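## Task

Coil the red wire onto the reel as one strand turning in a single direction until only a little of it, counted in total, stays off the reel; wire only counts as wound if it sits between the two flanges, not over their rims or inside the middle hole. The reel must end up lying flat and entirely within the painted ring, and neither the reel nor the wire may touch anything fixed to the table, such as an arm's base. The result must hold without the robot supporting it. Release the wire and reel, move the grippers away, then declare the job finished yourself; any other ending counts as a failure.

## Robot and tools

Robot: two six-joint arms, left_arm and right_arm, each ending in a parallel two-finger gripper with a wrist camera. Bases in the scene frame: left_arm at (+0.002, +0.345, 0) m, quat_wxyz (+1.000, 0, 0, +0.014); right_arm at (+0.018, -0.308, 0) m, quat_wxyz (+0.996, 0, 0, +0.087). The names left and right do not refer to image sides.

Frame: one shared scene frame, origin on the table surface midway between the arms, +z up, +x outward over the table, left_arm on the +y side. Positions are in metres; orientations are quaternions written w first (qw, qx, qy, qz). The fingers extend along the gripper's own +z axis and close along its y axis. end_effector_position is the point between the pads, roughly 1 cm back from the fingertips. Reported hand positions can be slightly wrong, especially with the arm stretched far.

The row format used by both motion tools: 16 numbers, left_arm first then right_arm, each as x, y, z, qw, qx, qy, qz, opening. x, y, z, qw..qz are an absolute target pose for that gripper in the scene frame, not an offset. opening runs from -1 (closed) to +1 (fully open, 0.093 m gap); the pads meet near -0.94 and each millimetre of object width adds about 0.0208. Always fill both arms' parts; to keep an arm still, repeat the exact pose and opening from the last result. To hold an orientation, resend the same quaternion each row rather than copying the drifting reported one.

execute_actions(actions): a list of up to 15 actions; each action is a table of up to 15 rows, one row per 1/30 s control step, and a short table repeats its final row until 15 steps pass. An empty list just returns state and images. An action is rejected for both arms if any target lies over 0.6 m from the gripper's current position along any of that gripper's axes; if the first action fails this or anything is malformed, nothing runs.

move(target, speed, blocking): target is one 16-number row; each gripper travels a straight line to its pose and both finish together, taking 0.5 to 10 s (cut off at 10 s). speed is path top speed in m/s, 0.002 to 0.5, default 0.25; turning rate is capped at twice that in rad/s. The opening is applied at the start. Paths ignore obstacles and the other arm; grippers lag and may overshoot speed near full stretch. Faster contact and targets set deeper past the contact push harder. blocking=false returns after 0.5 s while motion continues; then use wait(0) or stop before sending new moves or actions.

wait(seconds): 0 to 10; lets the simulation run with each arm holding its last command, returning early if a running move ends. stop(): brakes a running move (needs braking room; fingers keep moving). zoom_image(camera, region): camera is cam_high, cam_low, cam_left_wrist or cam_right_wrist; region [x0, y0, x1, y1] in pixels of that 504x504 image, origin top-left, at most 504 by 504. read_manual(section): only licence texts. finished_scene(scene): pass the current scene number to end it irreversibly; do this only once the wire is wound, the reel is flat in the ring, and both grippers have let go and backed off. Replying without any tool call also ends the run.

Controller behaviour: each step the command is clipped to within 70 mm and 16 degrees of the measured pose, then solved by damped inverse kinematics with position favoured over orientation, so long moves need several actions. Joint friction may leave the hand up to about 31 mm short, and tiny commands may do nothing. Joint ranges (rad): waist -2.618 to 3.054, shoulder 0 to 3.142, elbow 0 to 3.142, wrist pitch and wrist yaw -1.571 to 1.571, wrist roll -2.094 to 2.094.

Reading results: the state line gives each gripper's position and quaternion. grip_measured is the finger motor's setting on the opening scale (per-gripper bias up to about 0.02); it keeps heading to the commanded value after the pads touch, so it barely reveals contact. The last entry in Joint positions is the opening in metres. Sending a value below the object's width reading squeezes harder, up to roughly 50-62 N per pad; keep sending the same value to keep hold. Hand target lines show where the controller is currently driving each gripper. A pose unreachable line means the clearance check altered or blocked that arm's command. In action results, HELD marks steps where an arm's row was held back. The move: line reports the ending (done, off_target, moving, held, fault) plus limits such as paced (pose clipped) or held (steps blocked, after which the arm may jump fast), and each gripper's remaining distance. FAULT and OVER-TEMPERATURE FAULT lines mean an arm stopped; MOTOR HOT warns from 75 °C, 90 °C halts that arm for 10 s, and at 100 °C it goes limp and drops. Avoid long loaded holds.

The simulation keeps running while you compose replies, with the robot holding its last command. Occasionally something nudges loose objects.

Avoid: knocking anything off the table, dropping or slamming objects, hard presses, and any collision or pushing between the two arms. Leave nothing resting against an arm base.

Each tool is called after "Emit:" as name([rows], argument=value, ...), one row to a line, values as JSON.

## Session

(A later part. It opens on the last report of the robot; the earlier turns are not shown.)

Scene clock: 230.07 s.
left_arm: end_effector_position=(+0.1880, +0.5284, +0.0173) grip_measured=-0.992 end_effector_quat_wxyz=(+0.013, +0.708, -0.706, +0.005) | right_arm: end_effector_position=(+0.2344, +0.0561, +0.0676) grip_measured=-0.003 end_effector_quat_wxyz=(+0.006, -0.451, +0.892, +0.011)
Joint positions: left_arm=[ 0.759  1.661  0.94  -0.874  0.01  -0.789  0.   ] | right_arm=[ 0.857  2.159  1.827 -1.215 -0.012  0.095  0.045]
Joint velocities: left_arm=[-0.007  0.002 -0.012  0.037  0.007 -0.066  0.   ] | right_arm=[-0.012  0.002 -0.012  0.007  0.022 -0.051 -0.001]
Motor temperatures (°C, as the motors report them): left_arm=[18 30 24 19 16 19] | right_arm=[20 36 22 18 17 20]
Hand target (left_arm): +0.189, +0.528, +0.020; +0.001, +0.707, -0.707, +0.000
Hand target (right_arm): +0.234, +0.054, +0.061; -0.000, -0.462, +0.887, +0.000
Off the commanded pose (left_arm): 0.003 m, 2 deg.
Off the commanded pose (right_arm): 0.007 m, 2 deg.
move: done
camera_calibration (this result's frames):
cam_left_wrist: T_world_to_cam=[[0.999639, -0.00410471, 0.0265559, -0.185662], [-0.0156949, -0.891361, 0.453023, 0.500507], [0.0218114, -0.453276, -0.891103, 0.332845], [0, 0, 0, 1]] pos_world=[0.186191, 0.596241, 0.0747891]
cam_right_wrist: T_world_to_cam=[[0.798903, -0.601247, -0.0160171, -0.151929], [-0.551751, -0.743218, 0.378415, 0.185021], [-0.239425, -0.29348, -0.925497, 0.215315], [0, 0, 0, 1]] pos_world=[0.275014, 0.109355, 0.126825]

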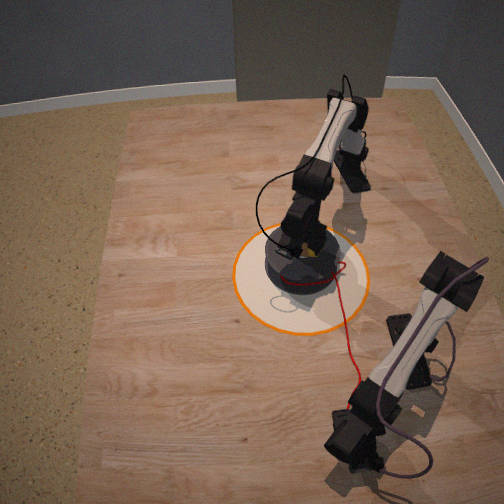

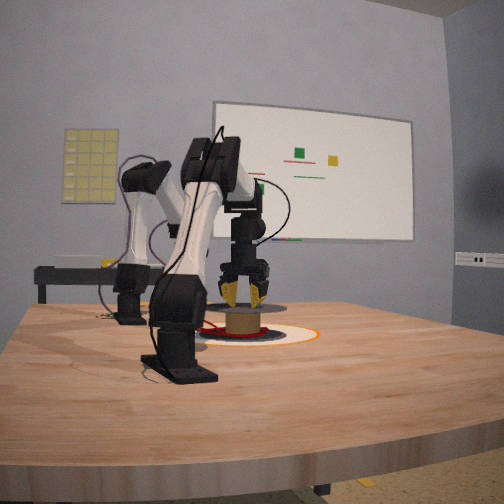

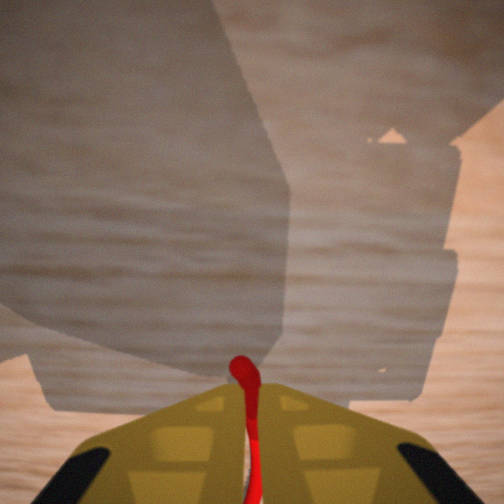

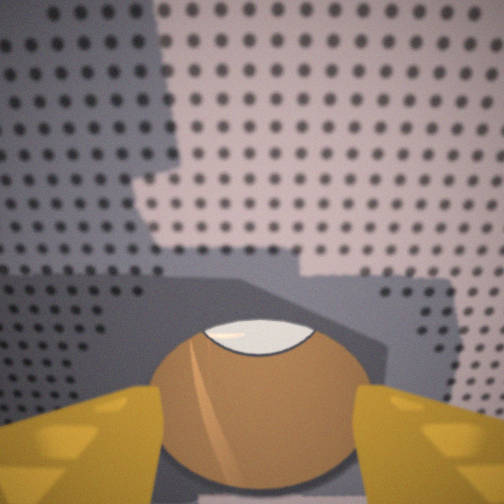

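Emit:
move(target=[0.19,0.528,0.02,0,0.707,-0.707,0,-1,0.234,0.056,0.13,0,0.5,-0.866,0,-1], speed=0.3)

Emit:
move(target=[0.19,0.528,0.02,0,0.707,-0.707,0,-1,0.075,0.075,0.10,0.242,-0.664,0.664,-0.242,-0.4], speed=0.3)

Scene clock: 238.97 s.
left_arm: end_effector_position=(+0.1887, +0.5277, +0.0173) grip_measured=-0.992 end_effector_quat_wxyz=(+0.013, +0.708, -0.706, +0.005) | right_arm: end_effector_position=(+0.2351, +0.0570, +0.1306) grip_measured=-0.999 end_effector_quat_wxyz=(+0.002, -0.495, +0.869, +0.008)
Joint positions: left_arm=[ 0.755  1.661  0.94  -0.874  0.01  -0.792  0.   ] | right_arm=[ 0.857  2.191  2.129 -1.498 -0.012 -0.006  0.   ]
Joint velocities: left_arm=[-0.012 -0.002 -0.007  0.051  0.037  0.007  0.   ] | right_arm=[-0.002 -0.002  0.017  0.051 -0.022 -0.037  0.   ]
Motor temperatures (°C, as the motors report them): left_arm=[18 30 23 19 16 19] | right_arm=[20 36 22 18 17 20]
Hand target (left_arm): +0.190, +0.528, +0.020; +0.000, +0.707, -0.707, +0.000
Hand target (right_arm): +0.235, +0.057, +0.130; +0.000, -0.500, +0.866, +0.000
Off the commanded pose (left_arm): 0.003 m, 2 deg.
Off the commanded pose (right_arm): 0.002 m, 1 deg.
move: done
camera_calibration (this result's frames):
cam_left_wrist: T_world_to_cam=[[0.999639, -0.00448805, 0.0264808, -0.186091], [-0.0160019, -0.89137, 0.452994, 0.50001], [0.0215712, -0.453254, -0.89112, 0.332576], [0, 0, 0, 1]] pos_world=[0.186851, 0.595601, 0.0747916]
cam_right_wrist: T_world_to_cam=[[0.855241, -0.518059, -0.0133236, -0.169204], [-0.472988, -0.790826, 0.388429, 0.145175], [-0.211765, -0.325898, -0.921382, 0.268815], [0, 0, 0, 1]] pos_world=[0.270302, 0.114757, 0.189037]

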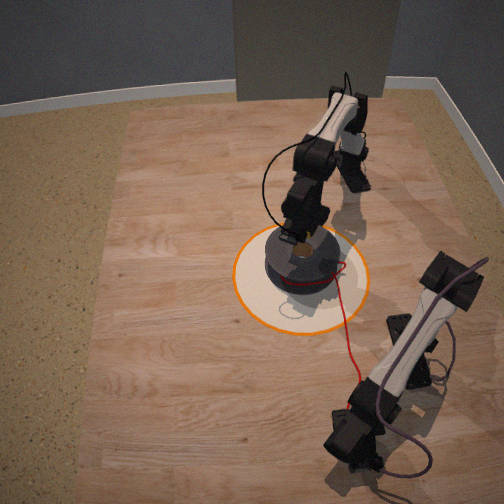

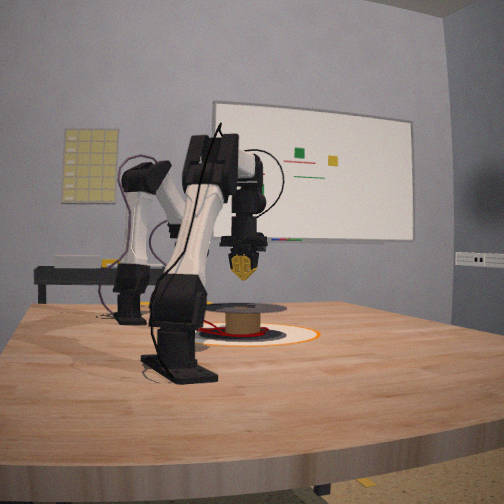

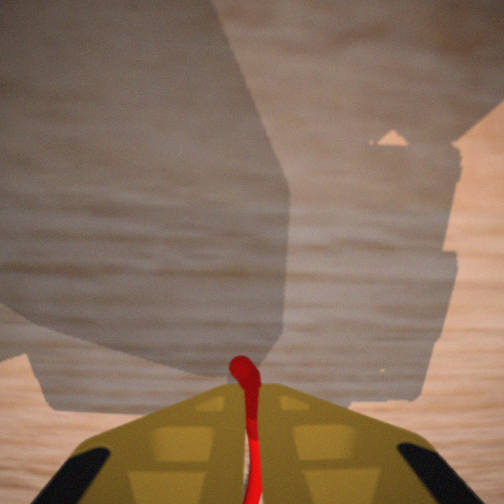

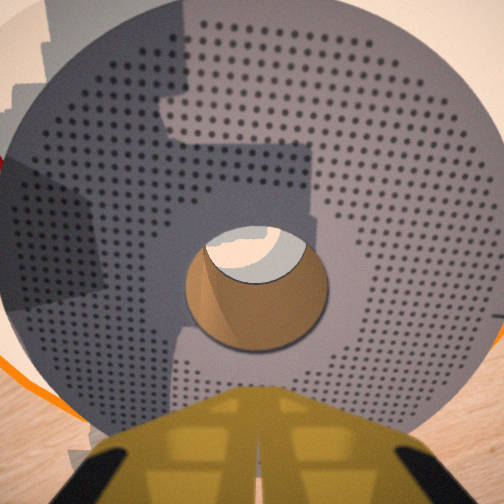

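Scene clock: 241.03 s.
left_arm: end_effector_position=(+0.1887, +0.5277, +0.0173) grip_measured=-0.992 end_effector_quat_wxyz=(+0.013, +0.708, -0.706, +0.005) | right_arm: end_effector_position=(+0.0756, +0.0789, +0.1093) grip_measured=-0.403 end_effector_quat_wxyz=(+0.249, -0.662, +0.666, -0.237)
Joint positions: left_arm=[ 0.755  1.661  0.94  -0.874  0.01  -0.792  0.   ] | right_arm=[ 1.53   2.064  1.688 -1.288  0.696  0.175  0.026]
Joint velocities: left_arm=[ 0.002 -0.002 -0.017 -0.007  0.007  0.051  0.   ] | right_arm=[ 0.012  0.012  0.002 -0.022  0.022  0.007 -0.   ]
Motor temperatures (°C, as the motors report them): left_arm=[18 30 23 19 16 19] | right_arm=[20 36 22 18 17 20]
Hand target (left_arm): +0.190, +0.528, +0.020; +0.000, +0.707, -0.707, +0.000
Hand target (right_arm): +0.078, +0.073, +0.101; -0.244, +0.662, -0.661, +0.255
Off the commanded pose (left_arm): 0.003 m, 2 deg.
Off the commanded pose (right_arm): 0.010 m, 1 deg.
move: done
camera_calibration (this result's frames):
cam_left_wrist: T_world_to_cam=[[0.999639, -0.00448805, 0.0264808, -0.186091], [-0.0160019, -0.89137, 0.452994, 0.50001], [0.0215712, -0.453254, -0.89112, 0.332576], [0, 0, 0, 1]] pos_world=[0.186851, 0.595601, 0.0747916]
cam_right_wrist: T_world_to_cam=[[0.764645, -0.0225985, 0.644056, -0.125844], [-0.264647, -0.922241, 0.281838, 0.101555], [0.587606, -0.385953, -0.711168, 0.143945], [0, 0, 0, 1]] pos_world=[0.0385194, 0.146371, 0.154797]

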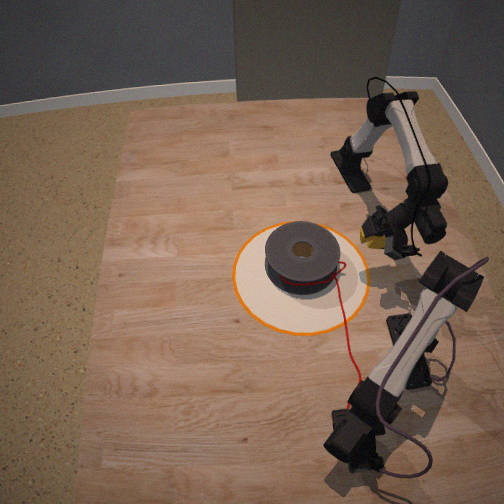

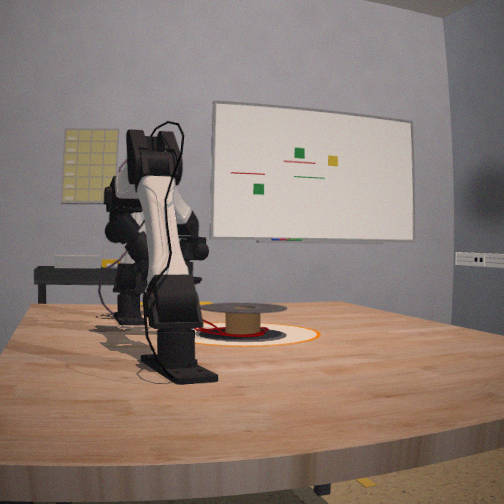

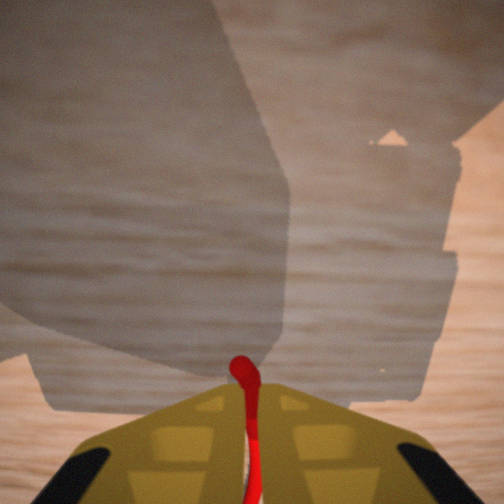

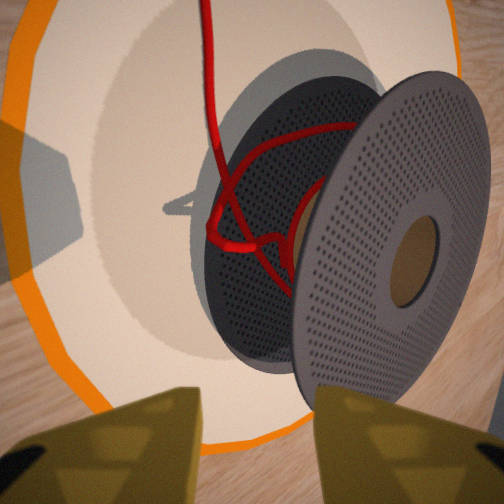

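Emit:
zoom_image(camera="cam_right_wrist", region=[170, 110, 370, 310])

Region (170, 110, 370, 310) of cam_right_wrist's 504x504 image, scaled by 2.520, with more detail than that image has.

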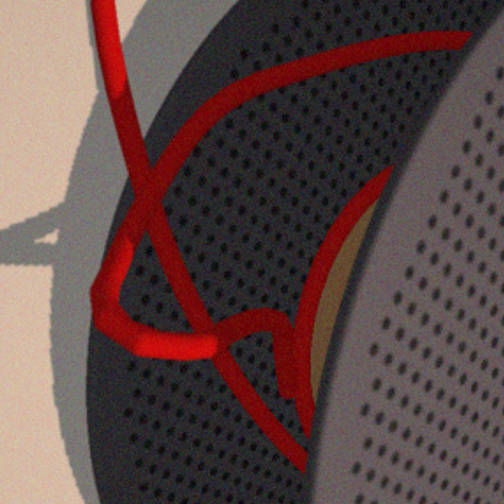

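Emit:
move(target=[0.19,0.528,0.02,0,0.707,-0.707,0,-1,0.092,0.094,0.05,0.299,-0.641,0.641,-0.299,-0.55], speed=0.15)

Scene clock: 245.23 s.
left_arm: end_effector_position=(+0.1887, +0.5277, +0.0173) grip_measured=-0.992 end_effector_quat_wxyz=(+0.013, +0.708, -0.706, +0.005) | right_arm: end_effector_position=(+0.0918, +0.0944, +0.0552) grip_measured=-0.548 end_effector_quat_wxyz=(+0.293, -0.642, +0.644, -0.294)
Joint positions: left_arm=[ 0.755  1.661  0.94  -0.874  0.01  -0.792  0.   ] | right_arm=[ 1.53   2.224  1.641 -1.144  0.847  0.208  0.019]
Joint velocities: left_arm=[ 0.012  0.002  0.002  0.095  0.007 -0.007  0.   ] | right_arm=[ 0.007 -0.007 -0.032 -0.007 -0.007  0.037  0.   ]
Motor temperatures (°C, as the motors report them): left_arm=[18 30 23 19 16 19] | right_arm=[20 36 22 18 17 20]
Hand target (left_arm): +0.190, +0.528, +0.020; +0.000, +0.707, -0.707, +0.000
Hand target (right_arm): +0.092, +0.093, +0.050; -0.298, +0.640, -0.641, +0.300
Off the commanded pose (left_arm): 0.003 m, 2 deg.
Off the commanded pose (right_arm): 0.005 m, 1 deg.
move: done
camera_calibration (this result's frames):
cam_left_wrist: T_world_to_cam=[[0.999641, -0.00410696, 0.0264714, -0.186292], [-0.0156578, -0.891378, 0.45299, 0.49995], [0.0217356, -0.453242, -0.891122, 0.332539], [0, 0, 0, 1]] pos_world=[0.186825, 0.5956, 0.0747919]
cam_right_wrist: T_world_to_cam=[[0.655247, -0.0131574, 0.7553, -0.100016], [-0.31094, -0.915917, 0.253795, 0.140545], [0.688453, -0.401151, -0.604243, 0.0881432], [0, 0, 0, 1]] pos_world=[0.0485536, 0.16277, 0.0931324]

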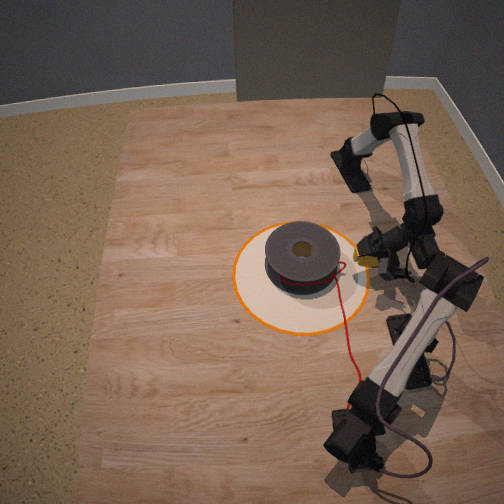

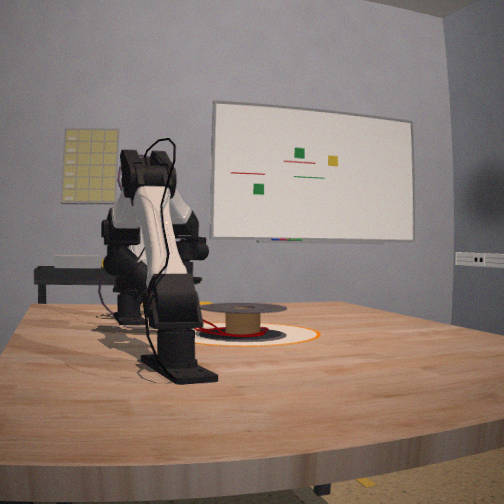

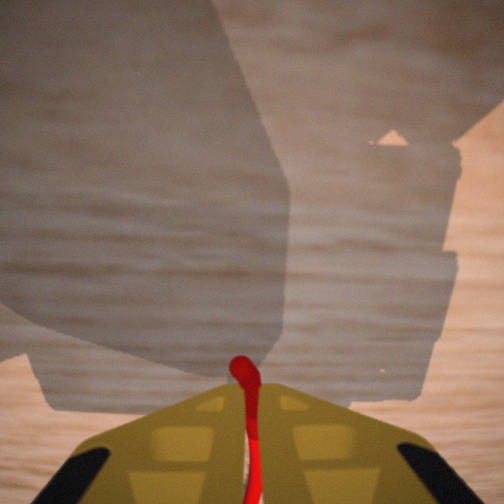

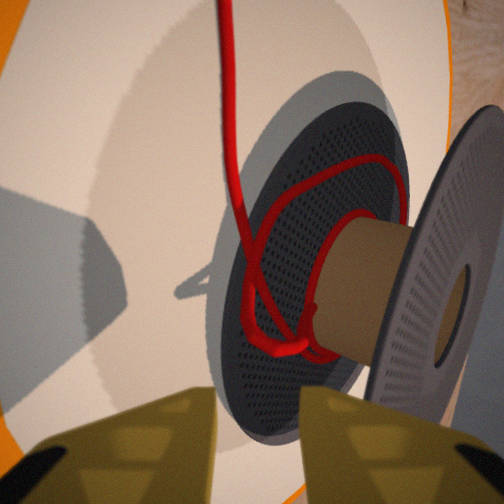

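Emit:
move(target=[0.19,0.528,0.02,0,0.707,-0.707,0,-1,0.126,0.095,0.019,0.299,-0.641,0.641,-0.299,-0.55], speed=0.06)

Scene clock: 247.33 s.
left_arm: end_effector_position=(+0.1887, +0.5277, +0.0173) grip_measured=-0.992 end_effector_quat_wxyz=(+0.013, +0.708, -0.706, +0.005) | right_arm: end_effector_position=(+0.1205, +0.0999, +0.0301) grip_measured=-0.548 end_effector_quat_wxyz=(+0.303, -0.640, +0.646, -0.284)
Joint positions: left_arm=[ 0.755  1.661  0.94  -0.874  0.01  -0.792  0.   ] | right_arm=[ 1.459  2.224  1.537 -0.923  0.855  0.089  0.019]
Joint velocities: left_arm=[ 0.012 -0.002  0.012 -0.022 -0.022 -0.051  0.   ] | right_arm=[ 0.002 -0.002 -0.017  0.007  0.007 -0.081  0.   ]
Motor temperatures (°C, as the motors report them): left_arm=[18 30 23 19 16 19] | right_arm=[20 36 22 18 18 20]
Hand target (left_arm): +0.190, +0.528, +0.020; +0.000, +0.707, -0.707, +0.000
Hand target (right_arm): +0.125, +0.094, +0.019; -0.298, +0.642, -0.641, +0.298
Off the commanded pose (left_arm): 0.003 m, 2 deg.
Off the commanded pose (right_arm): 0.013 m, 2 deg.
move: off_target (right_arm)
camera_calibration (this result's frames):
cam_left_wrist: T_world_to_cam=[[0.999641, -0.00410696, 0.0264714, -0.186292], [-0.0156578, -0.891378, 0.45299, 0.49995], [0.0217356, -0.453242, -0.891122, 0.332539], [0, 0, 0, 1]] pos_world=[0.186825, 0.5956, 0.0747919]
cam_right_wrist: T_world_to_cam=[[0.656675, -0.0295184, 0.753596, -0.0983101], [-0.303551, -0.925066, 0.228276, 0.161737], [0.690387, -0.378658, -0.616428, 0.0533266], [0, 0, 0, 1]] pos_world=[0.0768371, 0.166908, 0.0700375]

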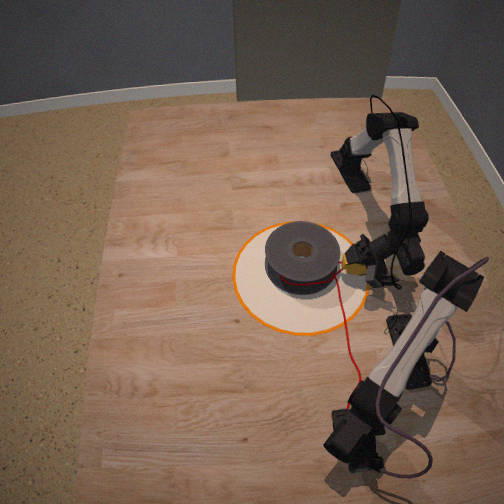

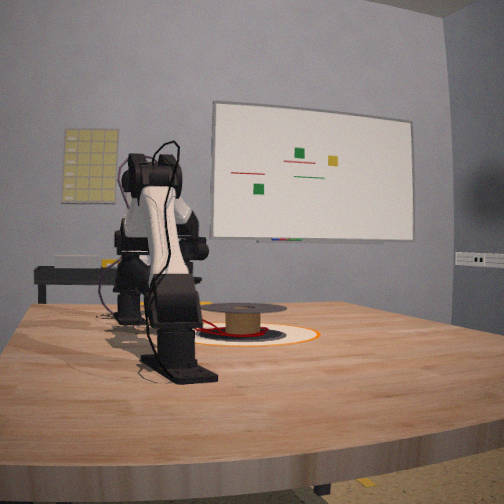

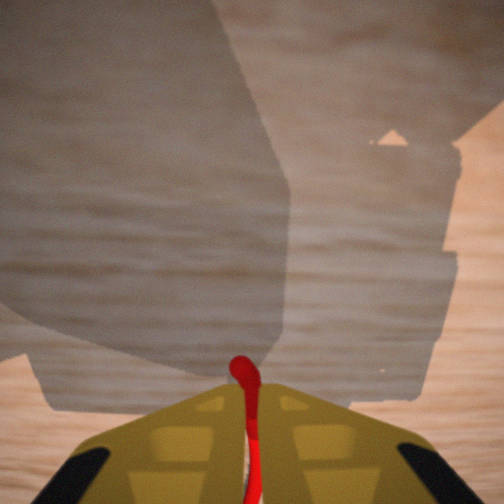

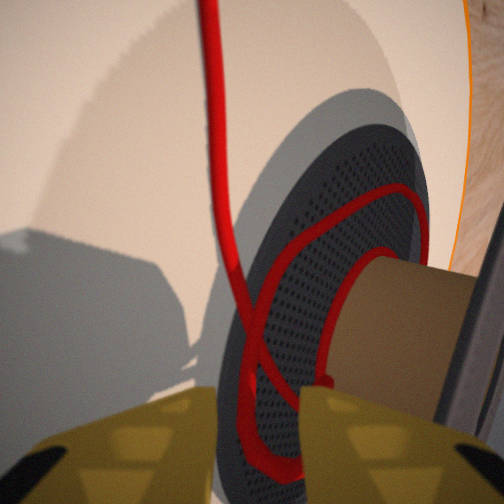

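Emit:
move(target=[0.19,0.528,0.02,0,0.707,-0.707,0,-1,0.131,0.092,0.013,0.299,-0.641,0.641,-0.299,-0.55], speed=0.04)

Emit:
execute_actions([
  [[0.19,0.528,0.02,0,0.707,-0.707,0,-1,0.131,0.092,0.013,0.299,-0.641,0.641,-0.299,-1]],
])

Scene clock: 249.27 s.
left_arm: end_effector_position=(+0.1887, +0.5277, +0.0173) grip_measured=-0.992 end_effector_quat_wxyz=(+0.013, +0.708, -0.706, +0.005) | right_arm: end_effector_position=(+0.1257, +0.0972, +0.0236) grip_measured=-0.548 end_effector_quat_wxyz=(+0.303, -0.640, +0.646, -0.286)
Joint positions: left_arm=[ 0.755  1.661  0.94  -0.874  0.01  -0.792  0.   ] | right_arm=[ 1.447  2.224  1.507 -0.883  0.858  0.071  0.019]
Joint velocities: left_arm=[-0.017  0.012 -0.007 -0.066 -0.007  0.007  0.   ] | right_arm=[ 0.007 -0.002 -0.017  0.022 -0.051 -0.066 -0.001]
Motor temperatures (°C, as the motors report them): left_arm=[18 30 23 19 16 19] | right_arm=[20 36 22 18 18 20]
Hand target (left_arm): +0.190, +0.528, +0.020; +0.000, +0.707, -0.707, +0.000
Hand target (right_arm): +0.131, +0.091, +0.013; -0.298, +0.641, -0.641, +0.299
Off the commanded pose (left_arm): 0.003 m, 2 deg.
Off the commanded pose (right_arm): 0.013 m, 2 deg.
move: off_target (right_arm)
camera_calibration (this result's frames):
cam_left_wrist: T_world_to_cam=[[0.999641, -0.00410696, 0.0264714, -0.186292], [-0.0156578, -0.891378, 0.45299, 0.49995], [0.0217356, -0.453242, -0.891122, 0.332539], [0, 0, 0, 1]] pos_world=[0.186825, 0.5956, 0.0747919]
cam_right_wrist: T_world_to_cam=[[0.654809, -0.0268793, 0.755316, -0.09694], [-0.304119, -0.924263, 0.230759, 0.16218], [0.691908, -0.380809, -0.613391, 0.0446204], [0, 0, 0, 1]] pos_world=[0.081926, 0.164283, 0.0631655]

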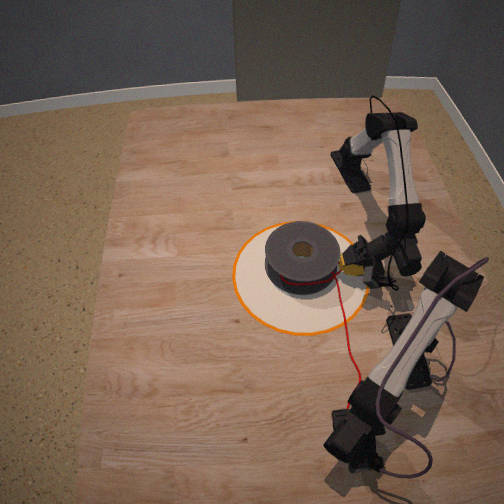

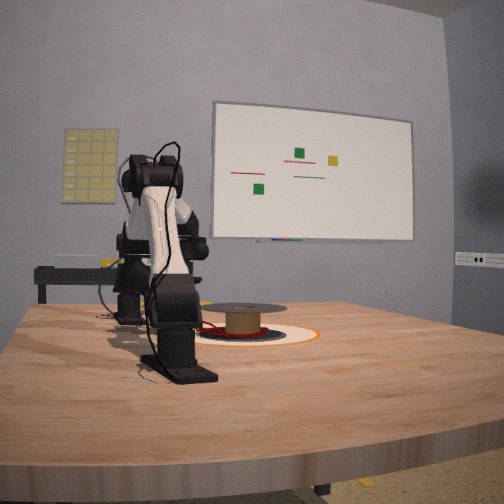

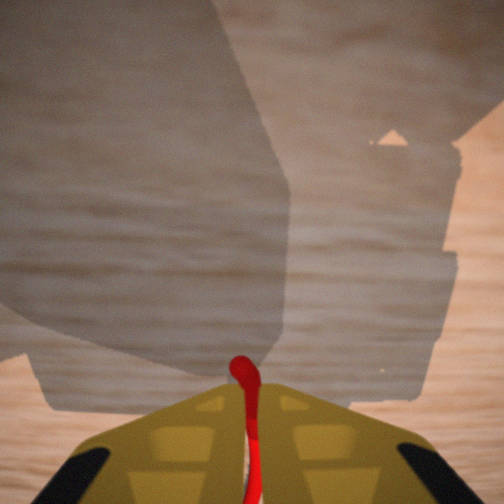

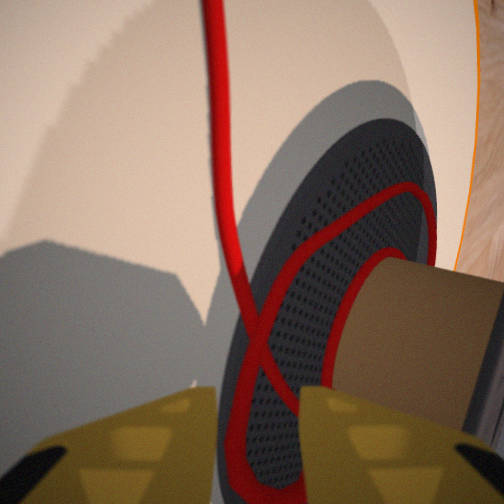

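Scene clock: 249.77 s.
left_arm: end_effector_position=(+0.1887, +0.5277, +0.0173) grip_measured=-0.992 end_effector_quat_wxyz=(+0.013, +0.708, -0.706, +0.005) | right_arm: end_effector_position=(+0.1257, +0.0981, +0.0236) grip_measured=-0.992 end_effector_quat_wxyz=(+0.304, -0.640, +0.646, -0.284)
Joint positions: left_arm=[ 0.755  1.661  0.94  -0.874  0.01  -0.792  0.   ] | right_arm=[ 1.447  2.224  1.507 -0.878  0.858  0.07   0.   ]
Joint velocities: left_arm=[-0.007  0.002 -0.012 -0.022 -0.022  0.066  0.   ] | right_arm=[-0.002  0.002 -0.002  0.037 -0.081  0.007  0.   ]
Motor temperatures (°C, as the motors report them): left_arm=[18 30 23 19 16 19] | right_arm=[20 36 22 18 18 20]
Hand target (left_arm): +0.190, +0.528, +0.020; +0.000, +0.707, -0.707, +0.000
Hand target (right_arm): +0.131, +0.092, +0.013; -0.299, +0.641, -0.641, +0.299
Off the commanded pose (left_arm): 0.003 m, 2 deg.
Off the commanded pose (right_arm): 0.013 m, 2 deg.
Step readings (end_effector_position):
0: left_arm (+0.1887, +0.5277, +0.0173) | right_arm (+0.1257, +0.0972, +0.0236)
1: left_arm (+0.1887, +0.5277, +0.0173) | right_arm (+0.1257, +0.0973, +0.0236)
2: left_arm (+0.1887, +0.5277, +0.0173) | right_arm (+0.1257, +0.0974, +0.0236)
4: left_arm (+0.1887, +0.5277, +0.0173) | right_arm (+0.1257, +0.0977, +0.0236)
8: left_arm (+0.1887, +0.5277, +0.0173) | right_arm (+0.1257, +0.0979, +0.0236)
15: end_effector_position above
camera_calibration (this result's frames):
cam_left_wrist: T_world_to_cam=[[0.999641, -0.00410696, 0.0264714, -0.186292], [-0.0156578, -0.891378, 0.45299, 0.49995], [0.0217356, -0.453242, -0.891122, 0.332539], [0, 0, 0, 1]] pos_world=[0.186825, 0.5956, 0.0747919]
cam_right_wrist: T_world_to_cam=[[0.654712, -0.0294845, 0.755303, -0.0966637], [-0.303454, -0.925433, 0.226914, 0.163141], [0.692292, -0.377763, -0.614839, 0.0446737], [0, 0, 0, 1]] pos_world=[0.0818653, 0.165002, 0.0634585]

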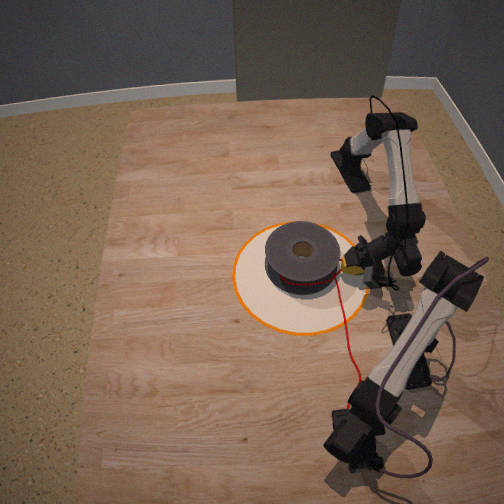

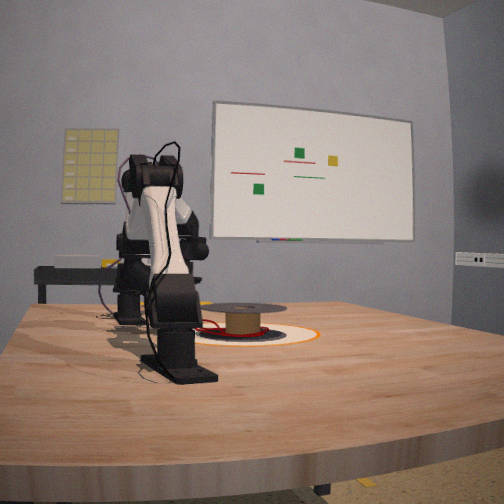

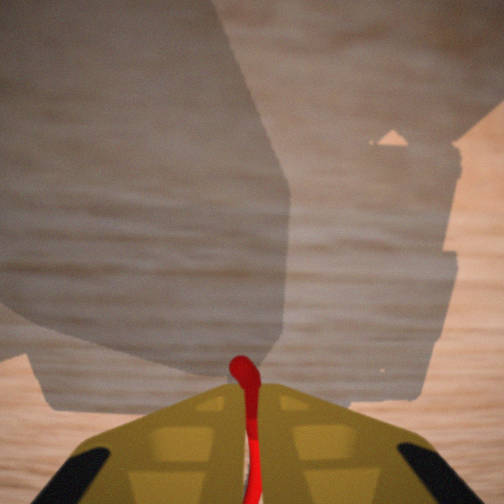

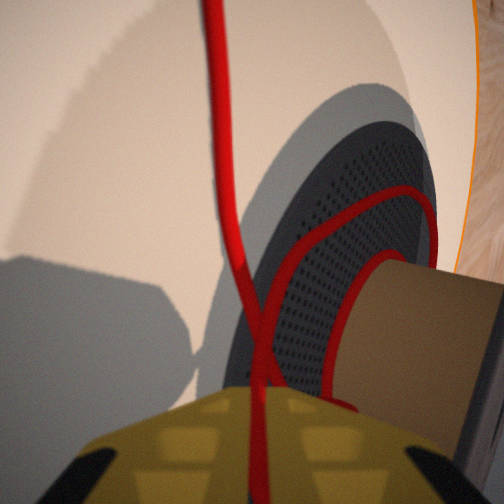

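Emit:
move(target=[0.19,0.535,0.02,0,0.707,-0.707,0,-1,0.112,0.03,0.035,0.299,-0.641,0.641,-0.299,-1], speed=0.1)

Emit:
move(target=[0.19,0.545,0.02,0,0.707,-0.707,0,-1,0.135,-0.04,0.03,0.299,-0.641,0.641,-0.299,-1], speed=0.1)

Scene clock: 251.57 s.
left_arm: end_effector_position=(+0.1887, +0.5277, +0.0173) grip_measured=-0.992 end_effector_quat_wxyz=(+0.013, +0.706, -0.708, +0.005) | right_arm: end_effector_position=(+0.1139, +0.0365, +0.0338) grip_measured=-0.992 end_effector_quat_wxyz=(+0.297, -0.639, +0.645, -0.294)
Joint positions: left_arm=[ 0.755  1.661  0.94  -0.874  0.01  -0.784  0.   ] | right_arm=[ 1.491  2.039  1.247 -0.887  0.858  0.153  0.   ]
Joint velocities: left_arm=[-0.002  0.012 -0.002  0.037 -0.007 -0.007  0.   ] | right_arm=[ 0.002  0.007 -0.012 -0.066 -0.081 -0.022  0.   ]
Motor temperatures (°C, as the motors report them): left_arm=[18 30 23 19 16 19] | right_arm=[20 36 22 18 18 20]
Hand target (left_arm): +0.190, +0.535, +0.020; +0.000, +0.707, -0.707, -0.000
Hand target (right_arm): +0.113, +0.030, +0.036; -0.299, +0.641, -0.641, +0.300
Off the commanded pose (left_arm): 0.008 m, 2 deg.
Off the commanded pose (right_arm): 0.007 m, 1 deg.
move: done
camera_calibration (this result's frames):
cam_left_wrist: T_world_to_cam=[[0.999571, -0.0121096, 0.0266688, -0.182059], [-0.0228844, -0.891183, 0.453066, 0.501209], [0.0182803, -0.453482, -0.891078, 0.333316], [0, 0, 0, 1]] pos_world=[0.187358, 0.595617, 0.0747855]
cam_right_wrist: T_world_to_cam=[[0.650577, -0.019403, 0.759193, -0.0984837], [-0.313636, -0.917306, 0.24532, 0.100505], [0.691652, -0.39771, -0.602863, 0.0363058], [0, 0, 0, 1]] pos_world=[0.0704823, 0.104723, 0.0719995]

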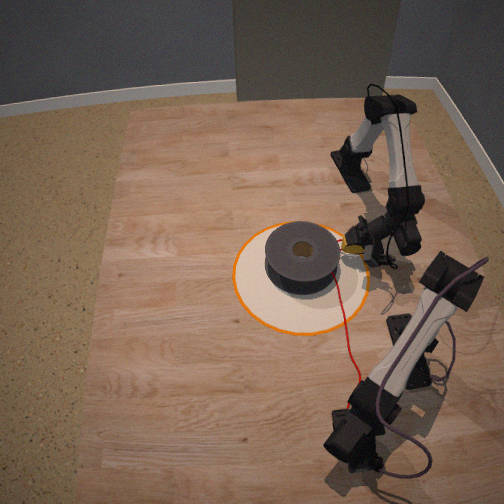

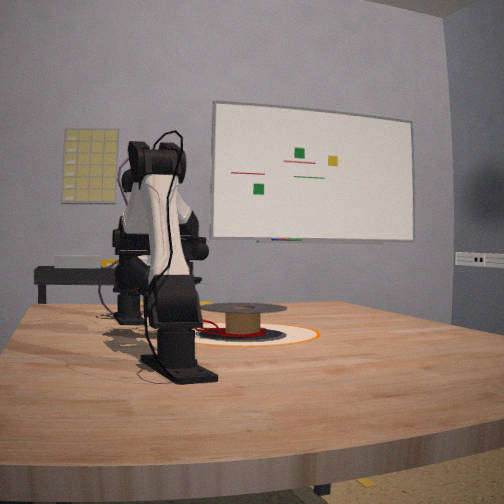

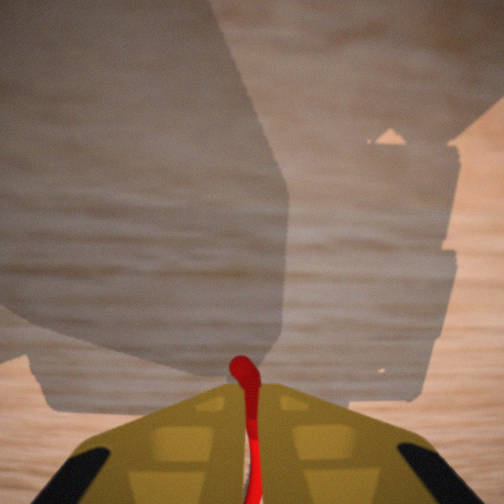

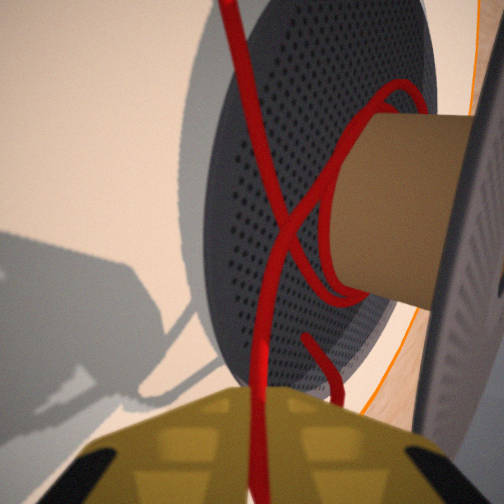

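Scene clock: 252.67 s.
left_arm: end_effector_position=(+0.1880, +0.5367, +0.0209) grip_measured=-0.992 end_effector_quat_wxyz=(+0.004, +0.706, -0.708, +0.005) | right_arm: end_effector_position=(+0.1309, -0.0366, +0.0299) grip_measured=-0.992 end_effector_quat_wxyz=(+0.292, -0.645, +0.640, -0.298)
Joint positions: left_arm=[ 0.781  1.661  0.956 -0.874  0.01  -0.76   0.   ] | right_arm=[ 1.453  1.802  0.889 -0.73   0.859  0.082  0.   ]
Joint velocities: left_arm=[ 0.012  0.007 -0.017 -0.007  0.022 -0.051  0.   ] | right_arm=[ 0.022  0.002 -0.022  0.11   0.022 -0.022  0.   ]
Motor temperatures (°C, as the motors report them): left_arm=[18 30 23 19 16 19] | right_arm=[20 36 22 18 18 20]
Hand target (left_arm): +0.190, +0.545, +0.020; -0.000, +0.707, -0.707, +0.000
Hand target (right_arm): +0.135, -0.040, +0.031; -0.298, +0.641, -0.641, +0.298
Off the commanded pose (left_arm): 0.009 m, 1 deg.
Off the commanded pose (right_arm): 0.005 m, 1 deg.
move: done
camera_calibration (this result's frames):
cam_left_wrist: T_world_to_cam=[[0.9992, -0.0109584, 0.0384607, -0.18215], [-0.02686, -0.896412, 0.442406, 0.511301], [0.0296286, -0.443086, -0.89599, 0.332996], [0, 0, 0, 1]] pos_world=[0.185871, 0.603886, 0.0791638]
cam_right_wrist: T_world_to_cam=[[0.652568, -0.00167663, 0.757728, -0.107523], [-0.305837, -0.915506, 0.261366, 0.0383001], [0.693267, -0.402301, -0.597943, -0.00744034], [0, 0, 0, 1]] pos_world=[0.0870375, 0.0318904, 0.0670136]

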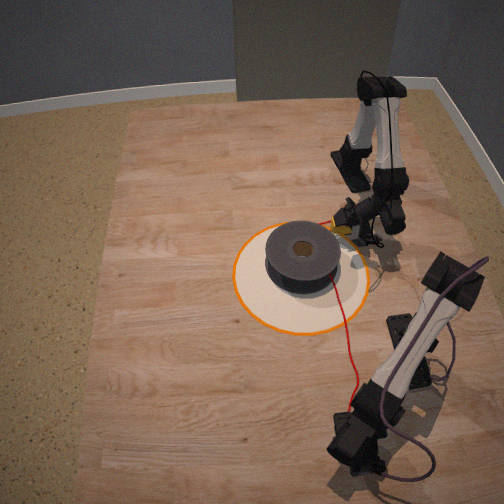

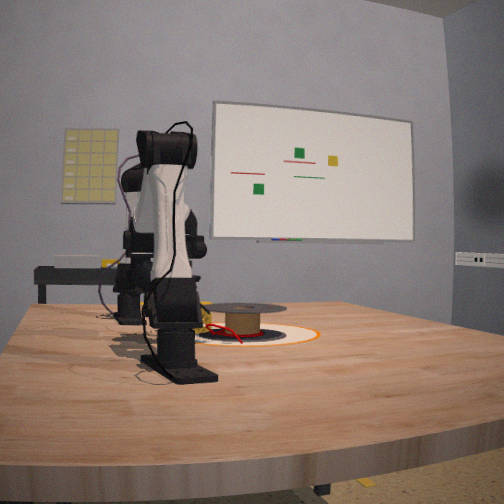

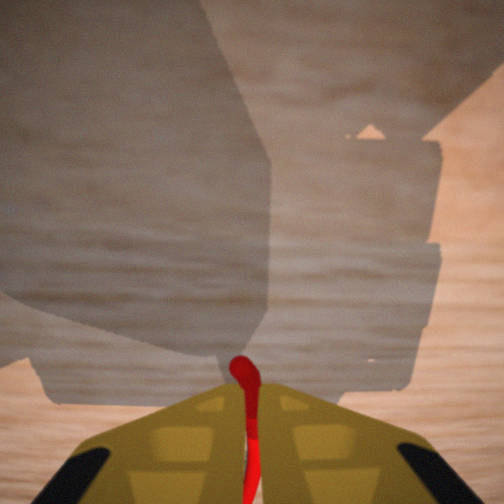

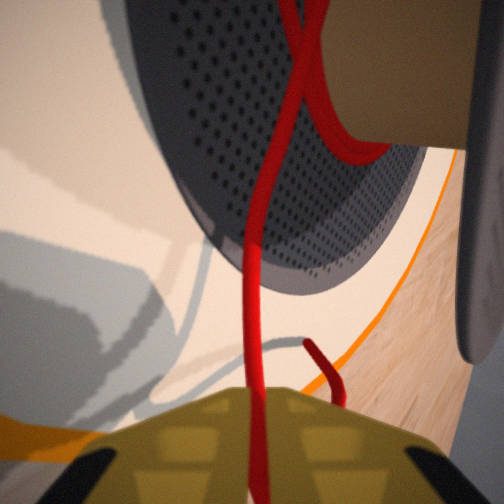

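Emit:
move(target=[0.19,0.55,0.02,0,0.707,-0.707,0,-1,0.19,-0.062,0.026,0.335,-0.719,0.552,-0.257,-1], speed=0.1)

Scene clock: 257.23 s.
left_arm: end_effector_position=(+0.1881, +0.5413, +0.0204) grip_measured=-0.992 end_effector_quat_wxyz=(+0.005, +0.706, -0.709, +0.005) | right_arm: end_effector_position=(+0.1879, -0.0577, +0.0250) grip_measured=-0.992 end_effector_quat_wxyz=(-0.333, +0.720, -0.551, +0.259)
Joint positions: left_arm=[ 0.792  1.675  0.969 -0.874  0.01  -0.747  0.   ] | right_arm=[ 1.193  1.53   0.505 -0.061  0.755 -0.664  0.   ]
Joint velocities: left_arm=[ 0.012 -0.017  0.012 -0.007  0.037 -0.066  0.   ] | right_arm=[-0.007  0.007 -0.002  0.007 -0.007 -0.037  0.   ]
Motor temperatures (°C, as the motors report them): left_arm=[18 29 24 19 16 19] | right_arm=[20 35 21 19 18 20]
Hand target (left_arm): +0.190, +0.550, +0.020; -0.000, +0.707, -0.707, -0.000
Hand target (right_arm): +0.188, -0.061, +0.024; -0.335, +0.720, -0.552, +0.253
Off the commanded pose (left_arm): 0.009 m, 1 deg.
Off the commanded pose (right_arm): 0.005 m, 0 deg.
move: done
camera_calibration (this result's frames):
cam_left_wrist: T_world_to_cam=[[0.999191, -0.0128422, 0.0381204, -0.181186], [-0.0284148, -0.896118, 0.442905, 0.515809], [0.0284725, -0.44363, -0.895758, 0.335071], [0, 0, 0, 1]] pos_world=[0.186155, 0.608546, 0.0785952]
cam_right_wrist: T_world_to_cam=[[0.62465, 0.16167, 0.763987, -0.126595], [-0.0632874, -0.964636, 0.255875, -0.0105784], [0.778336, -0.208183, -0.592328, -0.0633474], [0, 0, 0, 1]] pos_world=[0.127713, -0.00292564, 0.061901]

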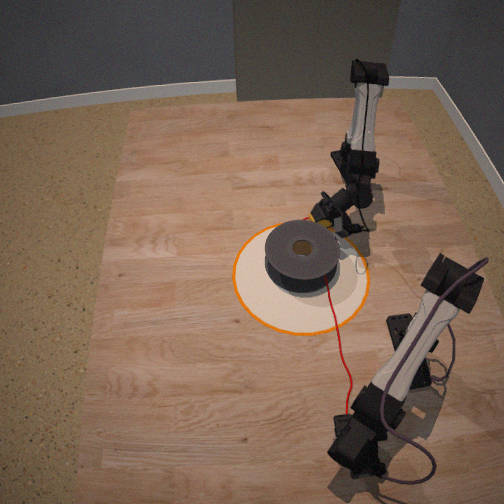

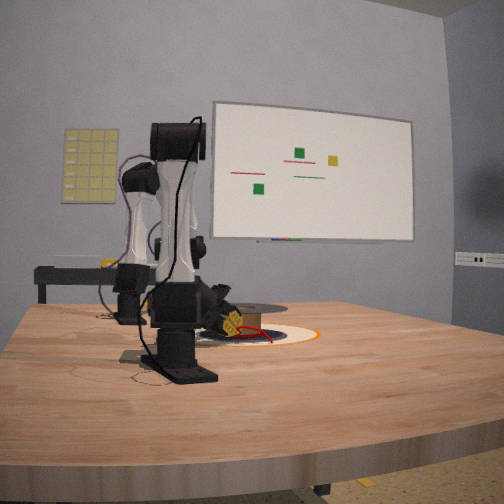

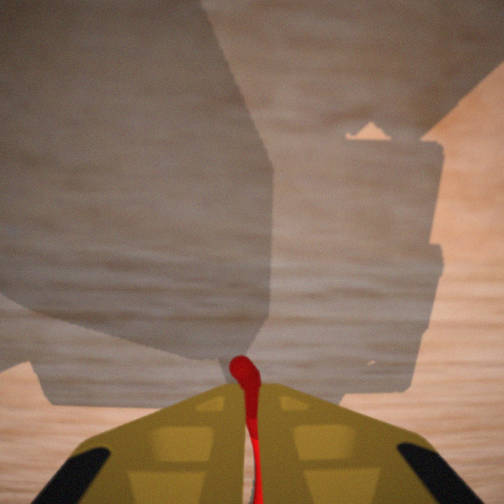

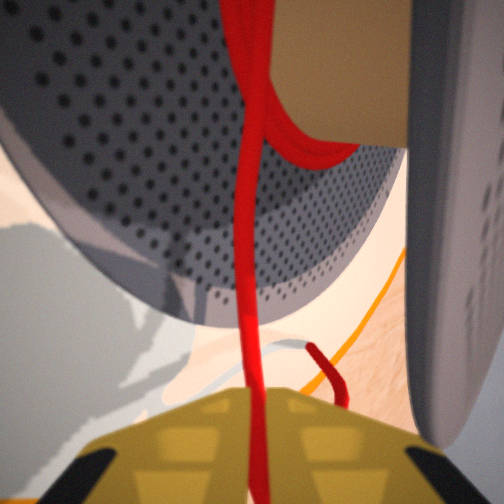

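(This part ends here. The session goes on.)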